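# Lay the towel flat beside the basket on the table

## Task

Lay the towel out flat on the tabletop as a single layer, keeping at least a finger's width from the table edge, at least two fingers' width from the basket rim, and more than a hand's width from the column of either arm. The basket must stay upright with its entire base on the table, no more than three fingers' width from its starting spot and turned roughly as it was. Finish with both grippers released and withdrawn; nothing may rely on the robot to stay in place at the end.

## Robot and tools

Robot: two arms, left_arm and right_arm, each with six joints and a parallel gripper. The names are labels only, not image sides.

World frame (used by every reported pose and by camera calibration): origin on the table surface midway between the arms, +x out over the table, +z up, left_arm on the +y side. Positions are in metres, orientations as quaternions wxyz. The printed gripper position is the point between the finger pads, about 1 cm short of the fingertips; it can be off, more so when the arm is stretched far. The fingers point along the gripper's +z and close along its y.

Command row: one flat list of 14 numbers covering both arms, even if only one moves: left_arm's six joints then its opening, followed by right_arm's six joints then its opening. Joint order inside each arm is fixed: shoulder, elbow, wrist yaw, wrist roll, wrist pitch, waist. Joint numbers are absolute target angles in radians, in the same convention the Joint positions line prints. Elbow and wrist roll are sign-flipped relative to the URDF, everywhere (commands, results, refusals). Ranges in URDF signs: waist -2.618 to 3.054, shoulder 0.000 to 3.142, elbow 0.000 to 3.142 (so -3.142 to 0 in your numbers), wrist pitch -1.571 to 1.571, wrist yaw -1.571 to 1.571, wrist roll -2.094 to 2.094. True ends may sit up to 0.036 rad away from these. A target more than 0.036 rad beyond an end, and farther out than the current angle, gets the whole call refused; a target past the real end is clipped there, sometimes reported as "joint sent to its limit" (absence of that line proves nothing). Opening is absolute, from -1 (closed) to +1 (fully open, pads 0.094 m apart).

Tools:
- execute_actions(actions): a list of actions run in sequence. Each action is a list of up to 15 rows, one per 1/30 s control step; if fewer rows are given the final row is repeated to fill 15 steps. An empty list simply returns the current state and images.
- move(target, speed, blocking): target is one 14-number row of absolute joint angles and openings. All joints travel along interpolated paths that finish together, so the hand traces a curve. speed is the peak rate in rad/s of whichever joint has the longest way to go, 0.01 to 2, default 0.5; a path is stretched to at least 0.5 s and cut off after 10 s. Openings are sent immediately. Paths ignore obstacles and the other arm. Result adds a move: line with the outcome (done, off_target, moving, held, fault), limits=held or limits=none, and each arm's joint farthest from target. With blocking=false you get a result after 0.5 s; then use wait or stop before sending more motion.
- wait(seconds): 0 to 10; the robot keeps its last command; returns early if a running move finishes.
- stop(): brakes a running move; it needs some distance, more when fast; fingers keep moving.
- zoom_image(camera, region): region [x0, y0, x1, y1] in pixels of that camera's latest image, at most 504 by 504.
- finished_scene(scene): pass the current scene's number once the towel is laid out and both arms are clear; it cannot be undone.

Results: the state line gives each gripper's position and quaternion. Joint positions and Joint velocities list each arm's joints in the order above (rad, rad/s) then the finger gap (m, m/s). Joint targets shows what the joints are being driven toward right now; resend those values to keep a joint still. grip_measured is the measured opening on the command scale; each gripper's reading may be off by about 1 mm. "joint command not followed" means the clearance check altered some joint targets. FAULT and OVER-TEMPERATURE FAULT lines mean an arm was stopped.

Motion limits: per control step each joint target stays within a lead of its measured angle (waist 0.202, shoulder 0.258, elbow 0.238, wrist pitch 0.573, wrist yaw and roll 0.522 rad), and if the targets would shift the gripper more than 70 mm, all are scaled back. Large changes therefore take several actions; an unfinished change may need to be commanded again.

Gripping: to hold something, command an opening about 0.03 below grip_measured; smaller gaps grip more lightly. Pads push up to roughly 50 to 62 N, less on very thin material like cloth under about 2 mm. A held part may be tugged briefly; grip firmly enough not to lose the towel.

Cameras: cam_head_left, cam_head_right, cam_high (504x504) and cam_left_wrist, cam_right_wrist (616x616 fisheye), returned in that order. Calibration lines give K, distortion and T_world_to_cam; wrist camera poses follow the arm's joint readings, and results list any camera whose numbers changed.

Cautions: do not let the arms collide or press on each other. Move gently near contact; faster motion and targets deeper past contact press harder. Do not push the basket, knock it over, or drop anything off the table. Avoid long heavy holds: motors warn at 75 °C (MOTOR HOT), stop the arm at 90 °C, and at 100 °C the arm goes limp. Prefer short, smooth motions with little effort.

Each tool is called after ">>>" as name(argument=value, ...), one argument or row to a line, values as JSON.

## Session

>>> execute_actions(
  actions=[],
)

Scene clock: 0.00 s.
left_arm: end_effector_position=(+0.4841, +0.3759, +0.2364) grip_measured=+1.000 end_effector_quat_wxyz=(+0.108, +0.021, +0.931, +0.347) | right_arm: end_effector_position=(+0.2888, -0.1470, +0.1629) grip_measured=+1.000 end_effector_quat_wxyz=(+0.266, +0.108, +0.952, +0.109)
Joint names: [shoulder, elbow, wrist yaw, wrist roll, wrist pitch, waist]
Joint positions: left_arm=[ 2.18  -2.348 -0.701 -0.127 -1.469  0.19   0.094] | right_arm=[ 1.468 -1.189  0.182 -0.784 -0.735  0.723  0.094]
Joint velocities: left_arm=[-0.017 -0.012 -0.022 -0.007  0.007  0.017  0.   ] | right_arm=[-0.017  0.027  0.022  0.051  0.037  0.007  0.   ]
Motor temperatures (°C, as the motors report them): left_arm=[25 25 25 26 25 24] | right_arm=[25 25 25 26 25 27]
Joint targets: left_arm=[2.158 -2.362 -0.715 -0.119 -1.457 0.190] | right_arm=[1.461 -1.196 0.192 -0.781 -0.733 0.723]

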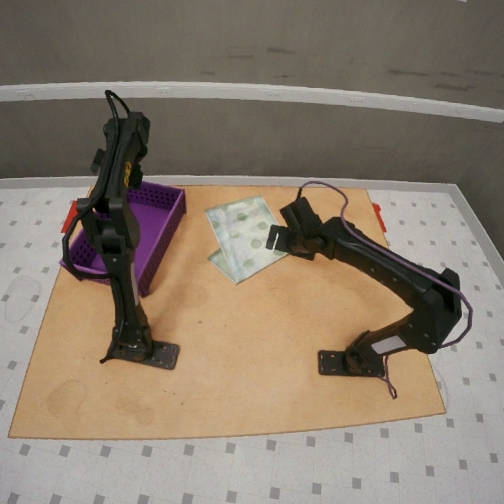

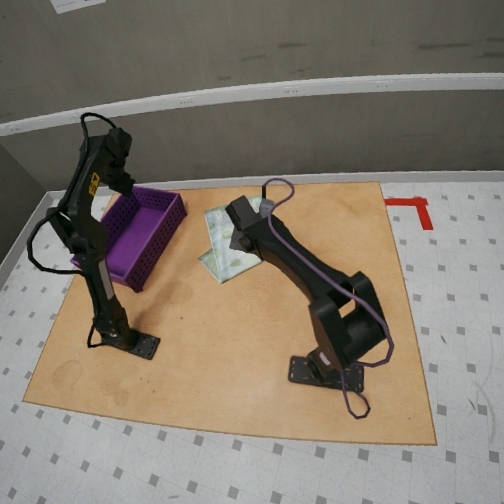

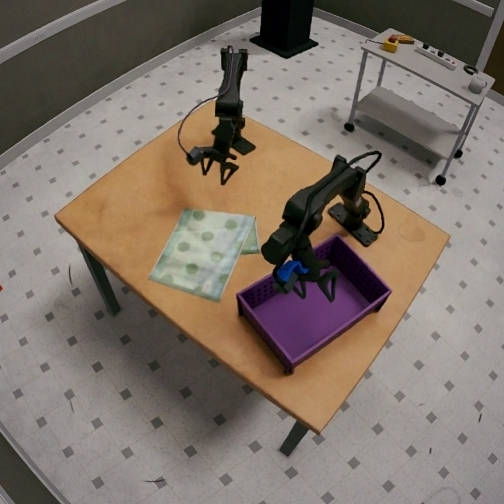

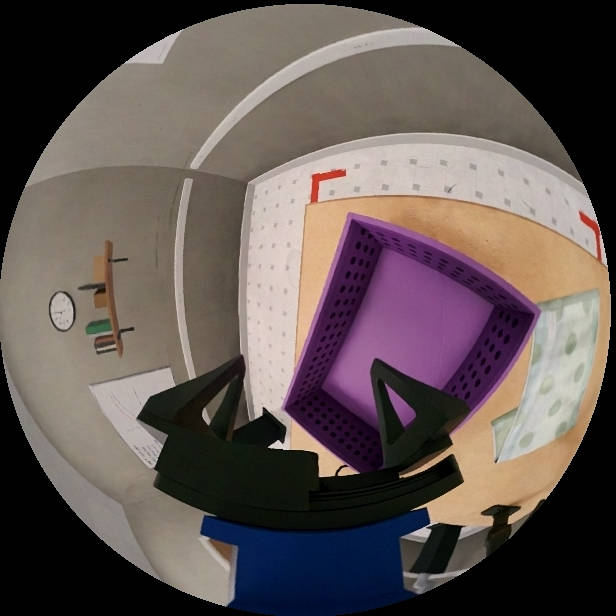

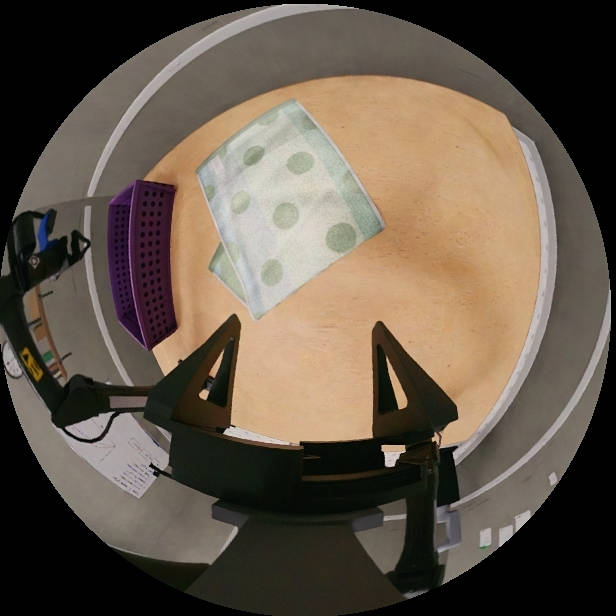

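>>> zoom_image(
  camera="cam_high",
  region=[120, 170, 320, 330],
)

>>> zoom_image(
  camera="cam_head_left",
  region=[50, 160, 350, 320],
)

>>> zoom_image(
  camera="cam_right_wrist",
  region=[170, 70, 420, 340],
)

Region (120, 170, 320, 330) of cam_high's 504x504 image, scaled by 2.520, with more detail than that image has; it fills the top 403 rows of this view, and the rest is white.

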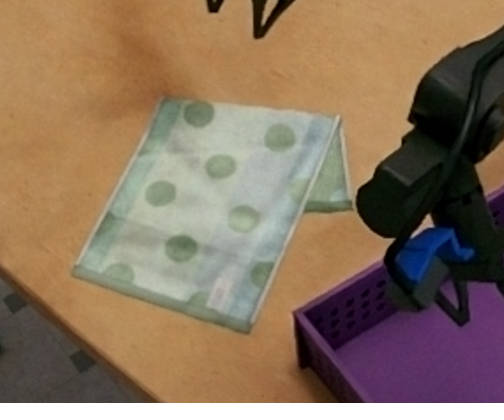

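Region (50, 160, 350, 320) of cam_head_left's 504x504 image, scaled by 1.680, with more detail than that image has; it fills the top 269 rows of this view, and the rest is white.

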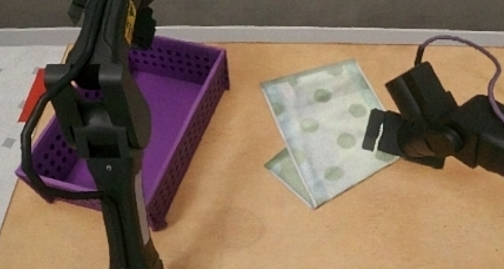

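Region (170, 70, 420, 340) of cam_right_wrist's 616x616 image, scaled by 1.867, with more detail than that image has; it fills the left 467 columns of this view, and the rest is white.

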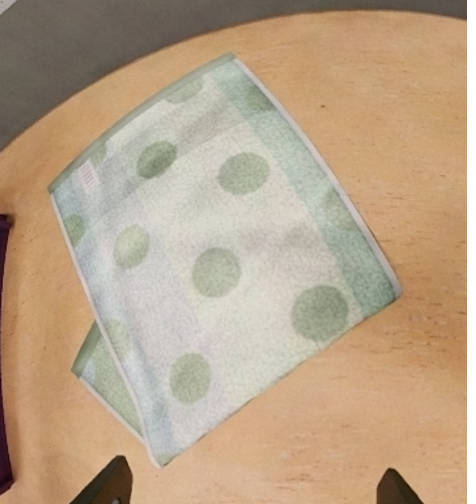

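>>> move(
  target=[1.7,-1.8,0,0,-1.47,-0.3,1, 1.7,-1.5,0,0,-1.37,0.3,1],
  speed=1.0,
)

Scene clock: 58.37 s.
left_arm: end_effector_position=(+0.3255, +0.1024, +0.2121) grip_measured=+1.000 end_effector_quat_wxyz=(+0.081, +0.256, +0.963, -0.018) | right_arm: end_effector_position=(+0.2590, -0.2783, +0.1382) grip_measured=+1.000 end_effector_quat_wxyz=(-0.005, -0.091, +0.996, -0.003)
Joint names: [shoulder, elbow, wrist yaw, wrist roll, wrist pitch, waist]
Joint positions: left_arm=[ 1.733 -1.807 -0.005 -0.01  -1.479 -0.301  0.094] | right_arm=[ 1.69  -1.473  0.005 -0.009 -1.364  0.305  0.094]
Joint velocities: left_arm=[ 0.002 -0.007  0.037  0.037  0.125 -0.017  0.   ] | right_arm=[ 0.002 -0.007 -0.022  0.066  0.022 -0.007  0.   ]
Motor temperatures (°C, as the motors report them): left_arm=[31 27 25 26 26 24] | right_arm=[27 27 25 26 28 27]
Joint targets: left_arm=[1.700 -1.800 0.000 0.000 -1.470 -0.300] | right_arm=[1.700 -1.500 0.000 0.000 -1.370 0.300]
move: off_target (left_arm, right_arm); limits=none; left_arm: farthest joint: the shoulder, 0.033 radians from its target (0.480 radians at the start); right_arm: farthest joint: the elbow, 0.027 radians from its target (0.311 radians at the start)
camera_calibration (this result's frames):
cam_left_wrist: T_world_to_cam=[[-0.456561, -0.88968, -0.00474441, 0.238147], [-0.853064, 0.436244, 0.286311, 0.214519], [-0.252655, 0.134766, -0.958125, 0.382935], [0, 0, 0, 1]] pos_world=[0.388477, 0.0666856, 0.30661]
cam_right_wrist: T_world_to_cam=[[0.203584, -0.978493, -0.0332528, -0.318487], [-0.604247, -0.152298, 0.782107, 0.0185758], [-0.77035, -0.139132, -0.622257, 0.359533], [0, 0, 0, 1]] pos_world=[0.353029, -0.258786, 0.198603]

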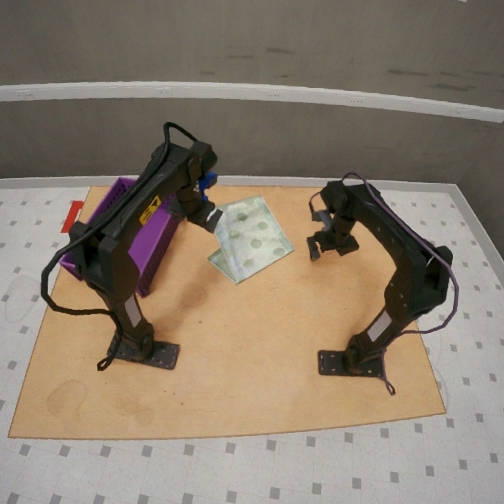

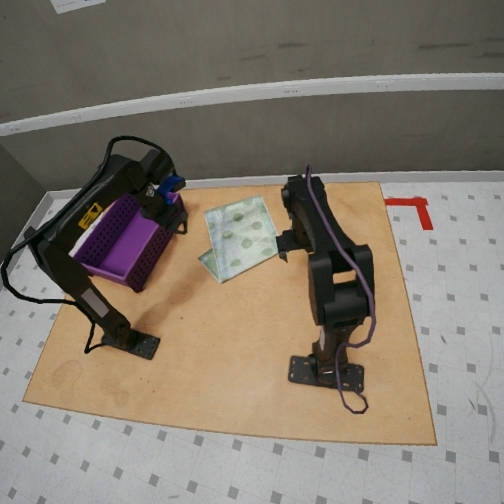

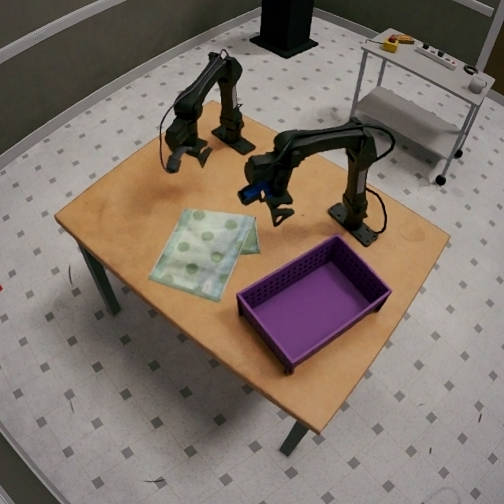

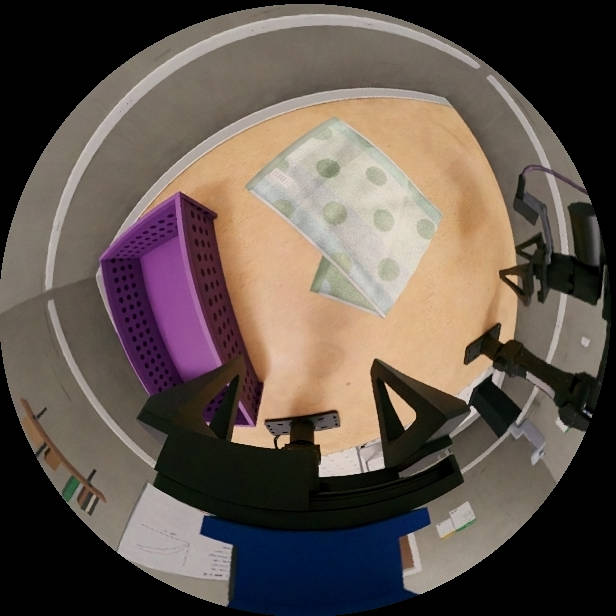

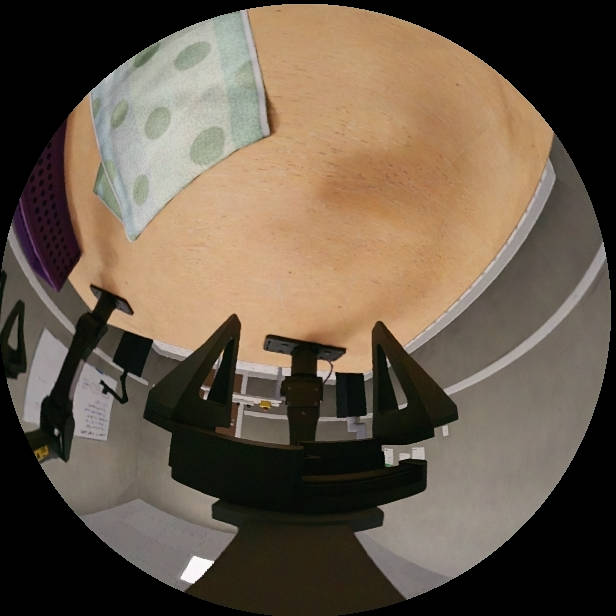

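>>> move(
  target=[1.5,-1.8,0,0,-1.47,0.5,1, 2.078,-1.651,0,0,-0.773,0.982,0.06],
  speed=0.8,
)

Scene clock: 93.70 s.
left_arm: end_effector_position=(+0.3288, +0.3606, +0.2760) grip_measured=+1.000 end_effector_quat_wxyz=(+0.182, -0.138, +0.973, +0.029) | right_arm: end_effector_position=(+0.2655, +0.0290, +0.0606) grip_measured=+0.062 end_effector_quat_wxyz=(+0.146, -0.416, +0.895, +0.071)
Joint names: [shoulder, elbow, wrist yaw, wrist roll, wrist pitch, waist]
Joint positions: left_arm=[ 1.528 -1.807 -0.003 -0.008 -1.479  0.498  0.094] | right_arm=[ 2.076 -1.621 -0.003 -0.007 -0.791  0.99   0.05 ]
Joint velocities: left_arm=[-0.012  0.007  0.022 -0.051 -0.007  0.022  0.   ] | right_arm=[-0.007  0.017 -0.022 -0.051 -0.051  0.002  0.   ]
Motor temperatures (°C, as the motors report them): left_arm=[30 27 25 26 26 24] | right_arm=[27 27 25 26 26 27]
Joint targets: left_arm=[1.500 -1.800 -0.000 -0.000 -1.470 0.500] | right_arm=[2.078 -1.651 0.000 0.000 -0.773 0.982]
move: off_target (left_arm, right_arm); limits=none; left_arm: farthest joint: the shoulder, 0.028 radians from its target (0.233 radians at the start); right_arm: farthest joint: the elbow, 0.030 radians from its target (0.178 radians at the start)
camera_calibration (this result's frames):
cam_left_wrist: T_world_to_cam=[[0.320728, -0.94716, 0.00473611, 0.232225], [-0.943822, -0.31917, 0.0856206, 0.444099], [-0.0795848, -0.031931, -0.996317, 0.42391], [0, 0, 0, 1]] pos_world=[0.378406, 0.375233, 0.383225]
cam_right_wrist: T_world_to_cam=[[0.785699, -0.617656, -0.0343203, -0.186651], [-0.508185, -0.67609, 0.533526, 0.13474], [-0.352739, -0.40175, -0.845087, 0.269198], [0, 0, 0, 1]] pos_world=[0.310081, 0.0839604, 0.149202]

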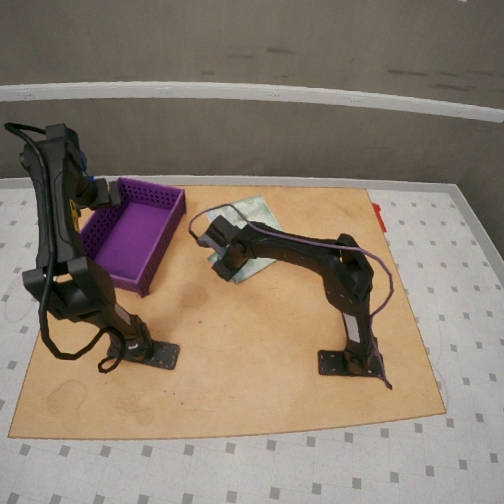

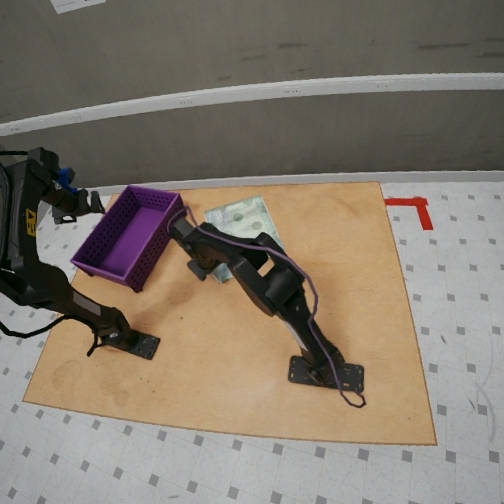

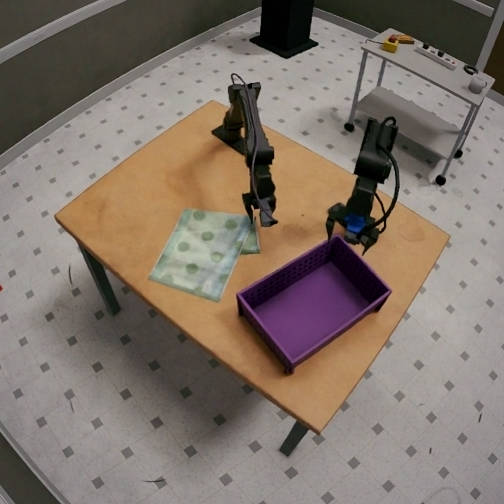

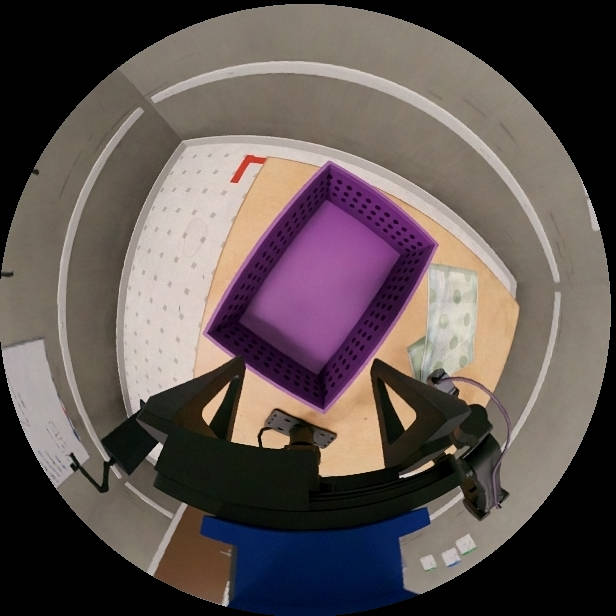

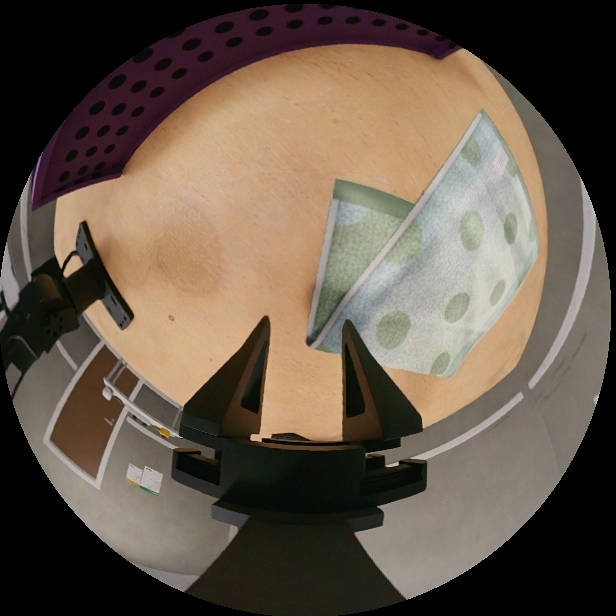

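>>> move(
  target=[1.5,-1.8,0,0,-1.47,0.5,1, 2.297,-1.887,0,0,-0.69,0.945,0.06],
  speed=0.6,
)

Scene clock: 107.77 s.
left_arm: end_effector_position=(+0.3288, +0.3606, +0.2760) grip_measured=+1.000 end_effector_quat_wxyz=(+0.182, -0.138, +0.973, +0.029) | right_arm: end_effector_position=(+0.3278, +0.0709, +0.0428) grip_measured=+0.062 end_effector_quat_wxyz=(+0.195, -0.395, +0.894, +0.089)
Joint names: [shoulder, elbow, wrist yaw, wrist roll, wrist pitch, waist]
Joint positions: left_arm=[ 1.528 -1.807 -0.003 -0.008 -1.479  0.498  0.094] | right_arm=[ 2.293 -1.86  -0.003 -0.007 -0.707  0.951  0.05 ]
Joint velocities: left_arm=[ 0.002 -0.002 -0.022 -0.007 -0.037 -0.002  0.   ] | right_arm=[-0.007 -0.002 -0.022  0.022  0.037 -0.002 -0.   ]
Motor temperatures (°C, as the motors report them): left_arm=[29 27 25 26 26 24] | right_arm=[29 28 25 26 27 27]
Joint targets: left_arm=[1.500 -1.800 -0.000 0.000 -1.470 0.500] | right_arm=[2.297 -1.887 0.000 0.000 -0.690 0.945]
move: off_target (left_arm, right_arm); limits=none; left_arm: farthest joint: the shoulder, 0.028 radians from its target (0.028 radians at the start); right_arm: farthest joint: the elbow, 0.027 radians from its target (0.266 radians at the start)
camera_calibration (this result's frames):
cam_left_wrist: T_world_to_cam=[[0.320728, -0.94716, 0.00473611, 0.232225], [-0.943822, -0.31917, 0.0856206, 0.444099], [-0.0795848, -0.031931, -0.996317, 0.42391], [0, 0, 0, 1]] pos_world=[0.378406, 0.375233, 0.383225]
cam_right_wrist: T_world_to_cam=[[0.763554, -0.645009, -0.0308051, -0.201309], [-0.568683, -0.694267, 0.441127, 0.229252], [-0.305918, -0.319306, -0.896916, 0.274036], [0, 0, 0, 1]] pos_world=[0.367915, 0.116817, 0.138457]

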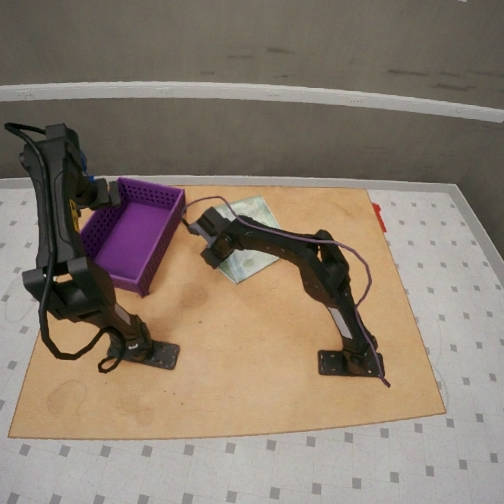

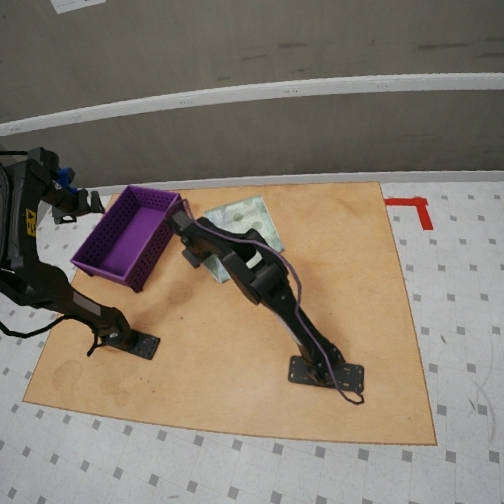

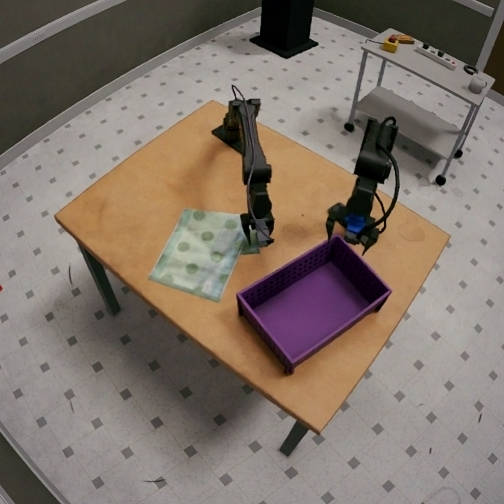

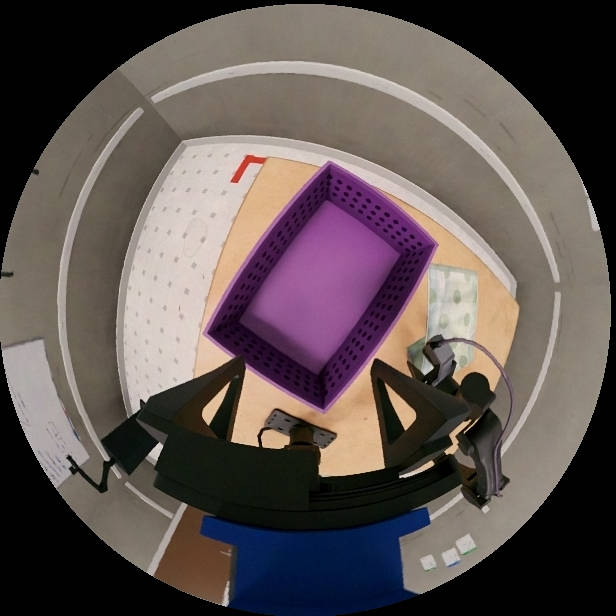

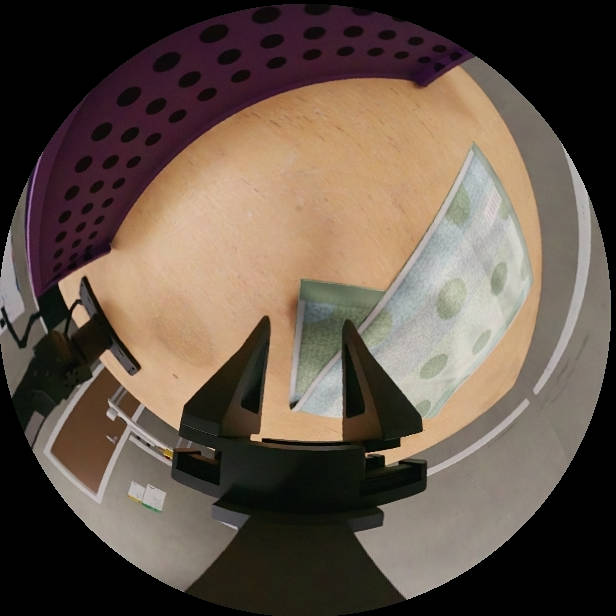

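>>> move(
  target=[1.5,-1.8,0,0,-1.47,0.5,1, 2.336,-1.799,0,0,-0.563,0.945,0.06],
  speed=0.3,
)

>>> zoom_image(
  camera="cam_right_wrist",
  region=[200, 200, 450, 450],
)

Scene clock: 113.50 s.
left_arm: end_effector_position=(+0.3288, +0.3606, +0.2760) grip_measured=+1.000 end_effector_quat_wxyz=(+0.182, -0.138, +0.973, +0.029) | right_arm: end_effector_position=(+0.3367, +0.0806, +0.0242) grip_measured=+0.062 end_effector_quat_wxyz=(+0.218, -0.392, +0.888, +0.099)
Joint names: [shoulder, elbow, wrist yaw, wrist roll, wrist pitch, waist]
Joint positions: left_arm=[ 1.528 -1.807 -0.003 -0.008 -1.479  0.498  0.094] | right_arm=[ 2.324 -1.816 -0.002 -0.007 -0.58   0.951  0.05 ]
Joint velocities: left_arm=[-0.012  0.007  0.007 -0.051  0.037 -0.012  0.   ] | right_arm=[-0.002 -0.002  0.007  0.022  0.007 -0.007  0.002]
Motor temperatures (°C, as the motors report them): left_arm=[29 27 25 26 26 24] | right_arm=[30 28 25 26 27 27]
Joint targets: left_arm=[1.500 -1.800 -0.000 -0.000 -1.470 0.500] | right_arm=[2.336 -1.799 0.000 0.000 -0.563 0.945]
move: off_target (left_arm); limits=none; left_arm: farthest joint: the shoulder, 0.028 radians from its target (0.028 radians at the start); right_arm: farthest joint: the elbow, 0.017 radians from its target (0.061 radians at the start)
camera_calibration (this result's frames):
cam_left_wrist: T_world_to_cam=[[0.320728, -0.94716, 0.00473611, 0.232225], [-0.943822, -0.31917, 0.0856206, 0.444099], [-0.0795848, -0.031931, -0.996317, 0.42391], [0, 0, 0, 1]] pos_world=[0.378406, 0.375233, 0.383225]
cam_right_wrist: T_world_to_cam=[[0.764587, -0.643898, -0.0283067, -0.202934], [-0.58324, -0.709915, 0.39478, 0.25662], [-0.274293, -0.285334, -0.91834, 0.250272], [0, 0, 0, 1]] pos_world=[0.373479, 0.122921, 0.122783]

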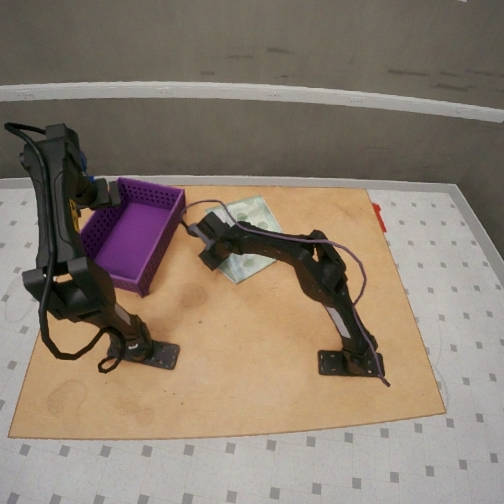

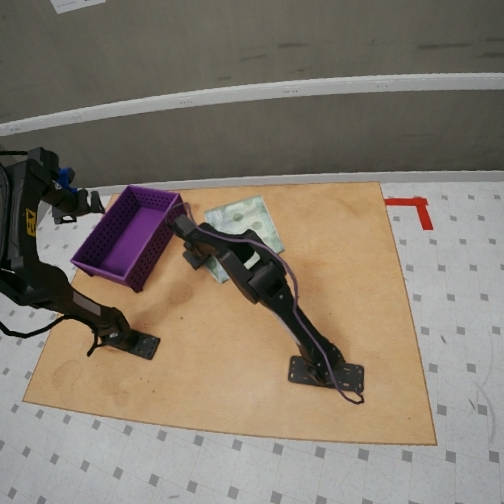

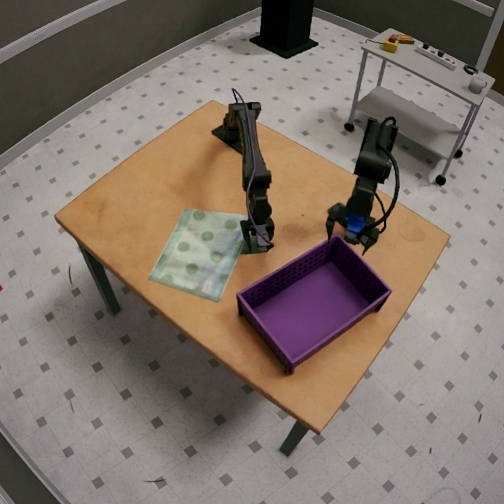

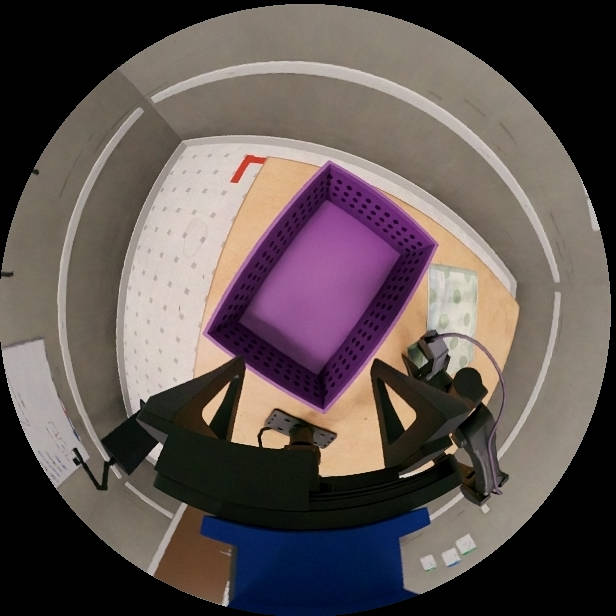

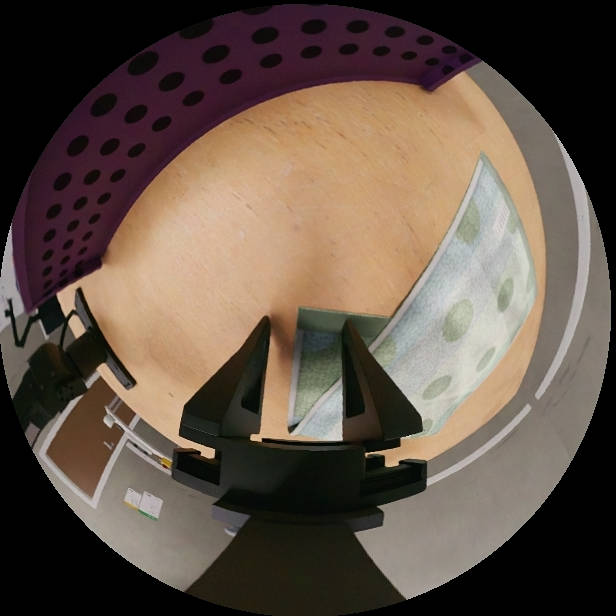

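Region (200, 200, 450, 450) of cam_right_wrist's 616x616 image, scaled by 2.016, with more detail than that image has.

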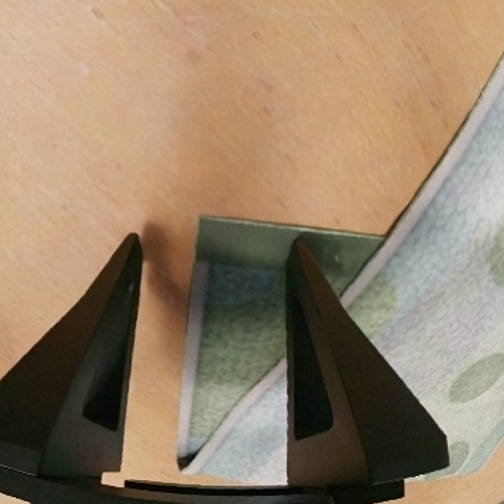

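>>> move(
  target=[1.5,-1.8,0,0,-1.47,0.5,1, 2.366,-1.799,0,0,-0.643,0.945,0.06],
  speed=0.2,
)

>>> zoom_image(
  camera="cam_right_wrist",
  region=[200, 200, 450, 450],
)

Scene clock: 118.10 s.
left_arm: end_effector_position=(+0.3287, +0.3606, +0.2759) grip_measured=+1.000 end_effector_quat_wxyz=(+0.182, -0.138, +0.973, +0.029) | right_arm: end_effector_position=(+0.3351, +0.0786, +0.0215) grip_measured=+0.062 end_effector_quat_wxyz=(+0.212, -0.394, +0.889, +0.095)
Joint names: [shoulder, elbow, wrist yaw, wrist roll, wrist pitch, waist]
Joint positions: left_arm=[ 1.528 -1.807 -0.003 -0.008 -1.479  0.498  0.094] | right_arm=[ 2.327 -1.816 -0.001 -0.004 -0.591  0.951  0.05 ]
Joint velocities: left_arm=[-0.007 -0.007  0.081 -0.022 -0.081  0.002  0.   ] | right_arm=[-0.017 -0.007  0.007 -0.022 -0.037 -0.007  0.001]
Motor temperatures (°C, as the motors report them): left_arm=[29 27 25 26 26 24] | right_arm=[30 27 25 26 28 27]
Joint targets: left_arm=[1.500 -1.800 0.000 -0.000 -1.470 0.500] | right_arm=[2.366 -1.799 -0.000 0.000 -0.643 0.945]
move: off_target (left_arm, right_arm); limits=none; left_arm: farthest joint: the shoulder, 0.028 radians from its target (0.028 radians at the start); right_arm: farthest joint: the wrist pitch, 0.052 radians from its target (0.063 radians at the start)
camera_calibration (this result's frames):
cam_left_wrist: T_world_to_cam=[[0.32073, -0.947159, 0.00472193, 0.232232], [-0.943791, -0.31916, 0.0860004, 0.443895], [-0.079949, -0.0320394, -0.996284, 0.424018], [0, 0, 0, 1]] pos_world=[0.37836, 0.375219, 0.38317]
cam_right_wrist: T_world_to_cam=[[0.76546, -0.642915, -0.0270305, -0.203455], [-0.578981, -0.706454, 0.407067, 0.253294], [-0.280806, -0.295944, -0.912998, 0.249706], [0, 0, 0, 1]] pos_world=[0.372508, 0.122035, 0.119374]

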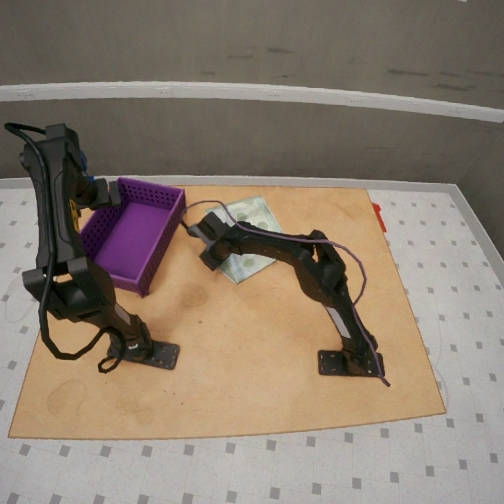

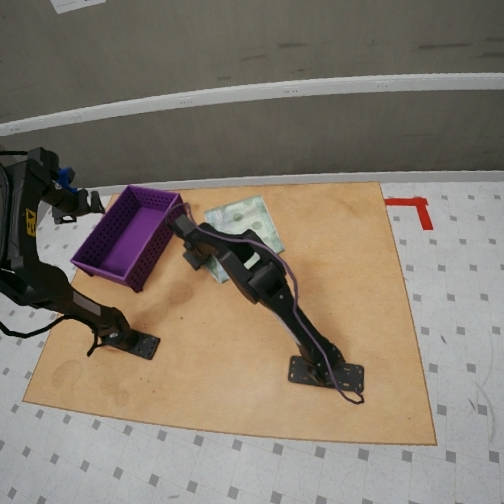

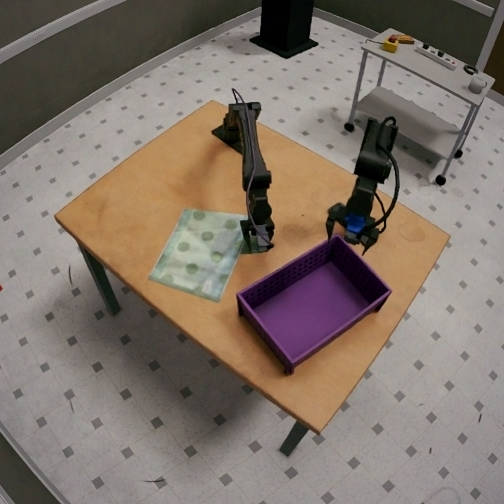

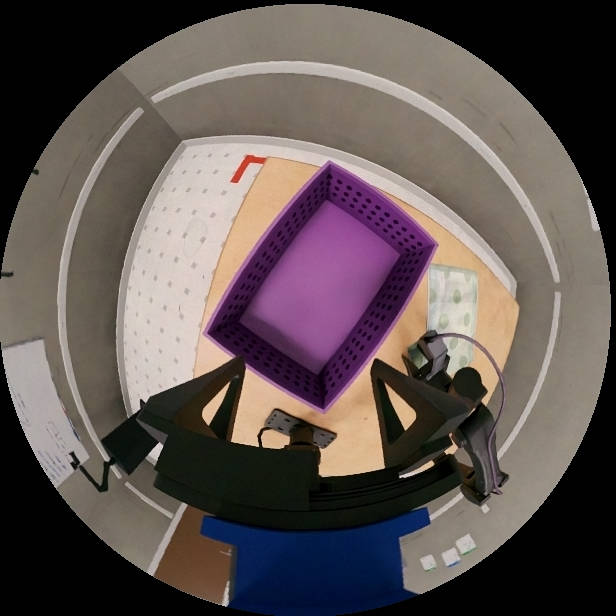

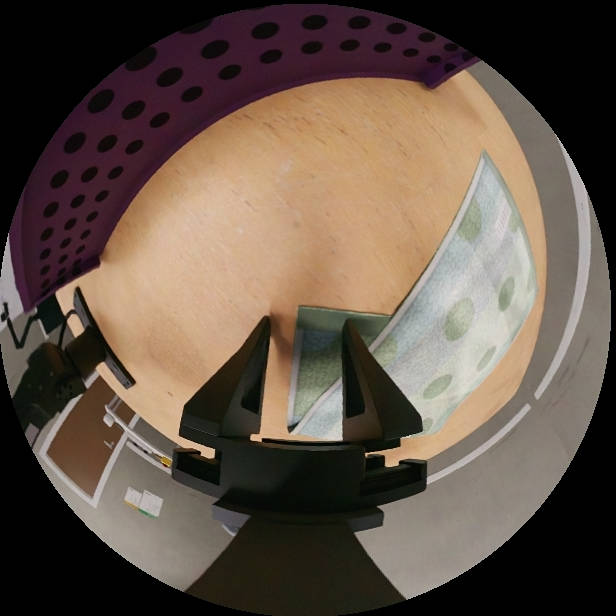

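Region (200, 200, 450, 450) of cam_right_wrist's 616x616 image, scaled by 2.016, with more detail than that image has.

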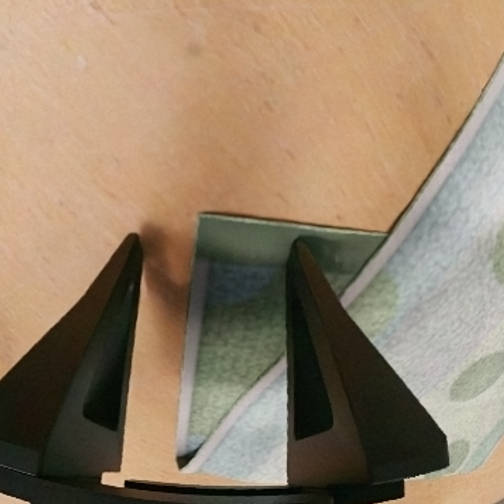

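>>> execute_actions(
  actions=[
    [[1.5,-1.8,0,0,-1.47,0.5,1, 2.35,-1.799,0,0,-0.62,0.945,-0.4]],
    [[1.5,-1.8,0,0,-1.47,0.5,1, 2.35,-1.799,0,0,-0.62,0.945,-0.8]],
    [[1.5,-1.8,0,0,-1.47,0.5,1, 2.35,-1.799,0,0,-0.62,0.945,-1]],
    [[1.5,-1.8,0,0,-1.47,0.5,1, 2.35,-1.799,0,0,-0.62,0.945,-1]],
  ],
)

>>> zoom_image(
  camera="cam_right_wrist",
  region=[200, 200, 450, 450],
)

Scene clock: 122.63 s.
left_arm: end_effector_position=(+0.3287, +0.3606, +0.2759) grip_measured=+1.000 end_effector_quat_wxyz=(+0.182, -0.138, +0.973, +0.029) | right_arm: end_effector_position=(+0.3373, +0.0776, +0.0219) grip_measured=-0.990 end_effector_quat_wxyz=(+0.215, -0.392, +0.890, +0.093)
Joint names: [shoulder, elbow, wrist yaw, wrist roll, wrist pitch, waist]
Joint positions: left_arm=[ 1.528 -1.807 -0.003 -0.008 -1.479  0.498  0.094] | right_arm=[ 2.327 -1.816  0.006 -0.004 -0.587  0.949  0.   ]
Joint velocities: left_arm=[-0.012 -0.012  0.037 -0.051  0.022  0.032  0.   ] | right_arm=[-0.007 -0.022  0.037 -0.022 -0.022  0.002  0.001]
Motor temperatures (°C, as the motors report them): left_arm=[29 27 25 26 26 24] | right_arm=[30 27 25 26 27 27]
Joint targets: left_arm=[1.500 -1.800 -0.000 0.000 -1.470 0.500] | right_arm=[2.350 -1.799 -0.000 -0.000 -0.620 0.945]
camera_calibration (this result's frames):
cam_left_wrist: T_world_to_cam=[[0.32073, -0.947159, 0.00472193, 0.232232], [-0.943791, -0.31916, 0.0860004, 0.443895], [-0.079949, -0.0320394, -0.996284, 0.424018], [0, 0, 0, 1]] pos_world=[0.37836, 0.375219, 0.38317]
cam_right_wrist: T_world_to_cam=[[0.762501, -0.646669, -0.0202905, -0.204681], [-0.585332, -0.70286, 0.404196, 0.255654], [-0.275642, -0.296323, -0.914447, 0.248715], [0, 0, 0, 1]] pos_world=[0.374269, 0.121028, 0.11995]

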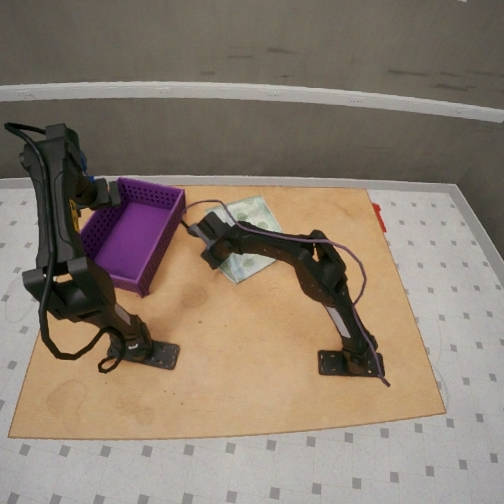

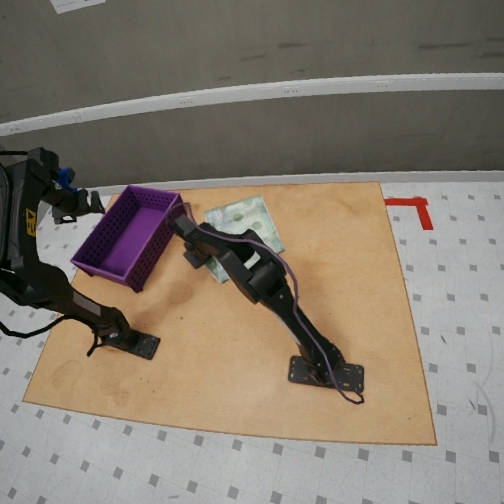

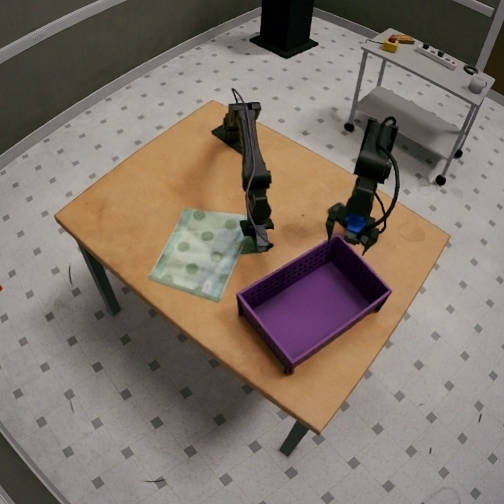

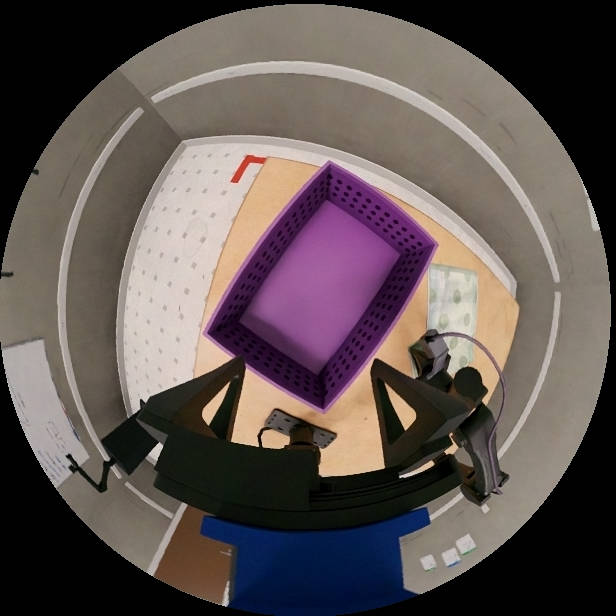

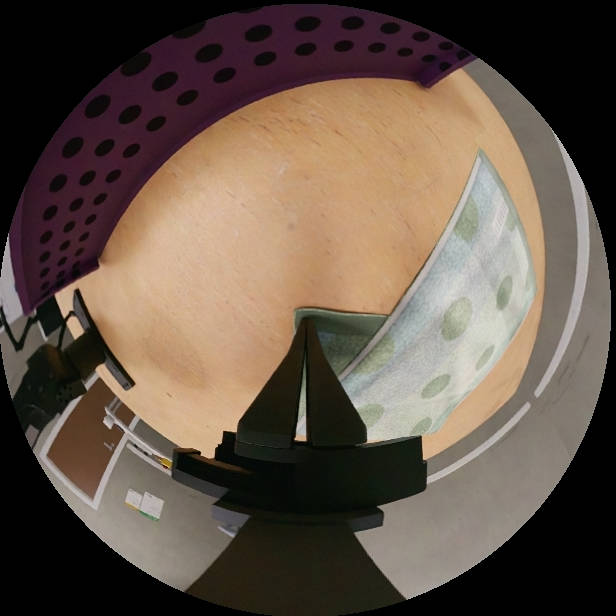

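Region (200, 200, 450, 450) of cam_right_wrist's 616x616 image, scaled by 2.016, with more detail than that image has.

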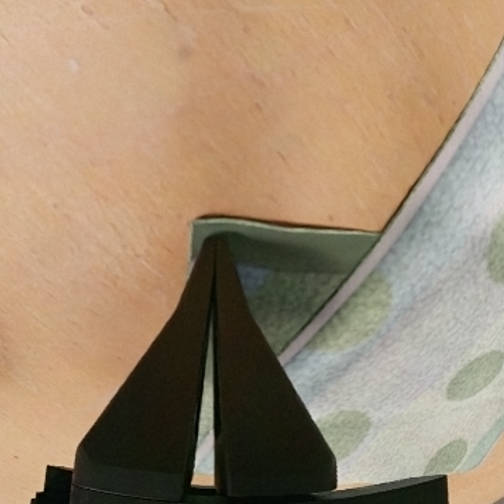

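>>> move(
  target=[1.5,-1.8,0,0,-1.47,0.5,1, 2.23,-1.82,0,0,-0.66,0.945,-1],
  speed=0.3,
)

Scene clock: 125.10 s.
left_arm: end_effector_position=(+0.3287, +0.3606, +0.2759) grip_measured=+1.000 end_effector_quat_wxyz=(+0.182, -0.138, +0.973, +0.029) | right_arm: end_effector_position=(+0.3317, +0.0716, +0.0582) grip_measured=-0.990 end_effector_quat_wxyz=(+0.222, -0.392, +0.888, +0.096)
Joint names: [shoulder, elbow, wrist yaw, wrist roll, wrist pitch, waist]
Joint positions: left_arm=[ 1.528 -1.807 -0.003 -0.008 -1.479  0.498  0.094] | right_arm=[ 2.245 -1.816  0.005 -0.004 -0.654  0.949  0.   ]
Joint velocities: left_arm=[-0.012 -0.002  0.022  0.022 -0.022 -0.012  0.   ] | right_arm=[ 0.002 -0.007  0.022 -0.022 -0.066 -0.007  0.001]
Motor temperatures (°C, as the motors report them): left_arm=[29 27 25 26 27 24] | right_arm=[30 27 25 26 27 27]
Joint targets: left_arm=[1.500 -1.800 0.000 0.000 -1.470 0.500] | right_arm=[2.230 -1.820 0.000 0.000 -0.660 0.945]
move: off_target (left_arm); limits=none; left_arm: farthest joint: the shoulder, 0.028 radians from its target (0.028 radians at the start); right_arm: farthest joint: the shoulder, 0.015 radians from its target (0.097 radians at the start)
camera_calibration (this result's frames):
cam_left_wrist: T_world_to_cam=[[0.32073, -0.947159, 0.00472193, 0.232232], [-0.943791, -0.31916, 0.0860004, 0.443895], [-0.079949, -0.0320394, -0.996284, 0.424018], [0, 0, 0, 1]] pos_world=[0.37836, 0.375219, 0.38317]
cam_right_wrist: T_world_to_cam=[[0.762932, -0.646154, -0.0204703, -0.20372], [-0.589047, -0.707854, 0.389828, 0.235888], [-0.266379, -0.285354, -0.92066, 0.275061], [0, 0, 0, 1]] pos_world=[0.367644, 0.11383, 0.157112]

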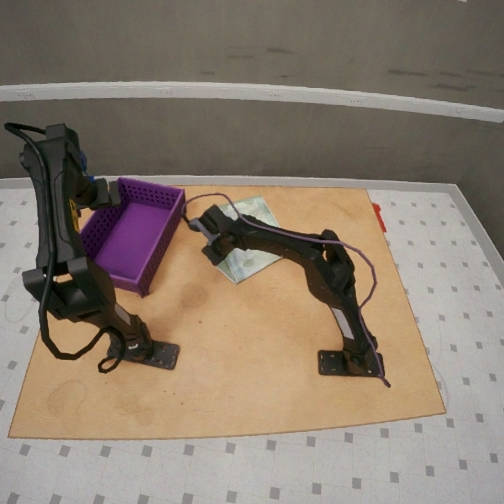

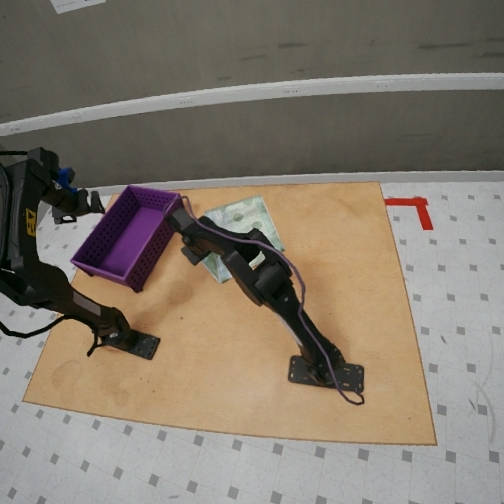

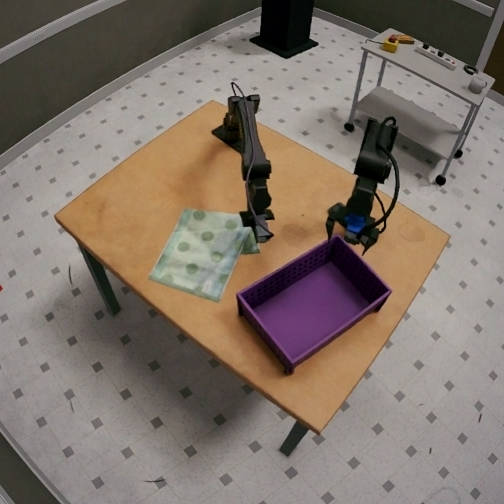

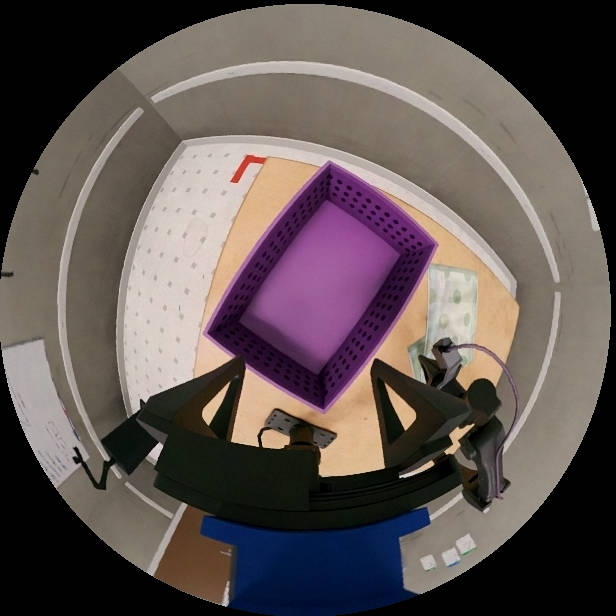

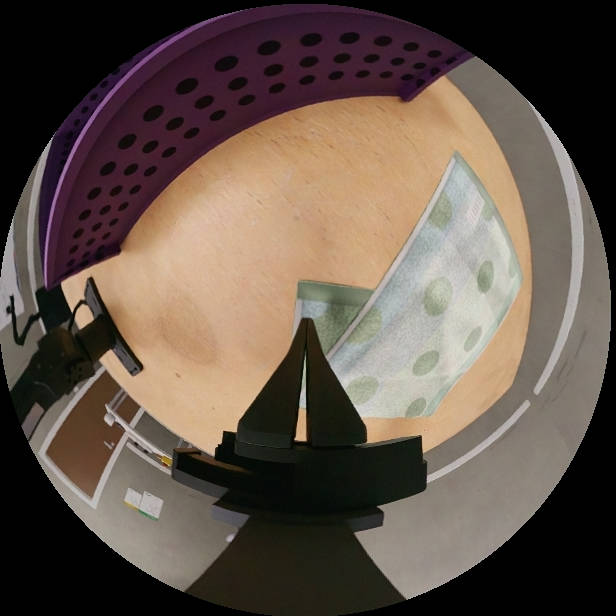

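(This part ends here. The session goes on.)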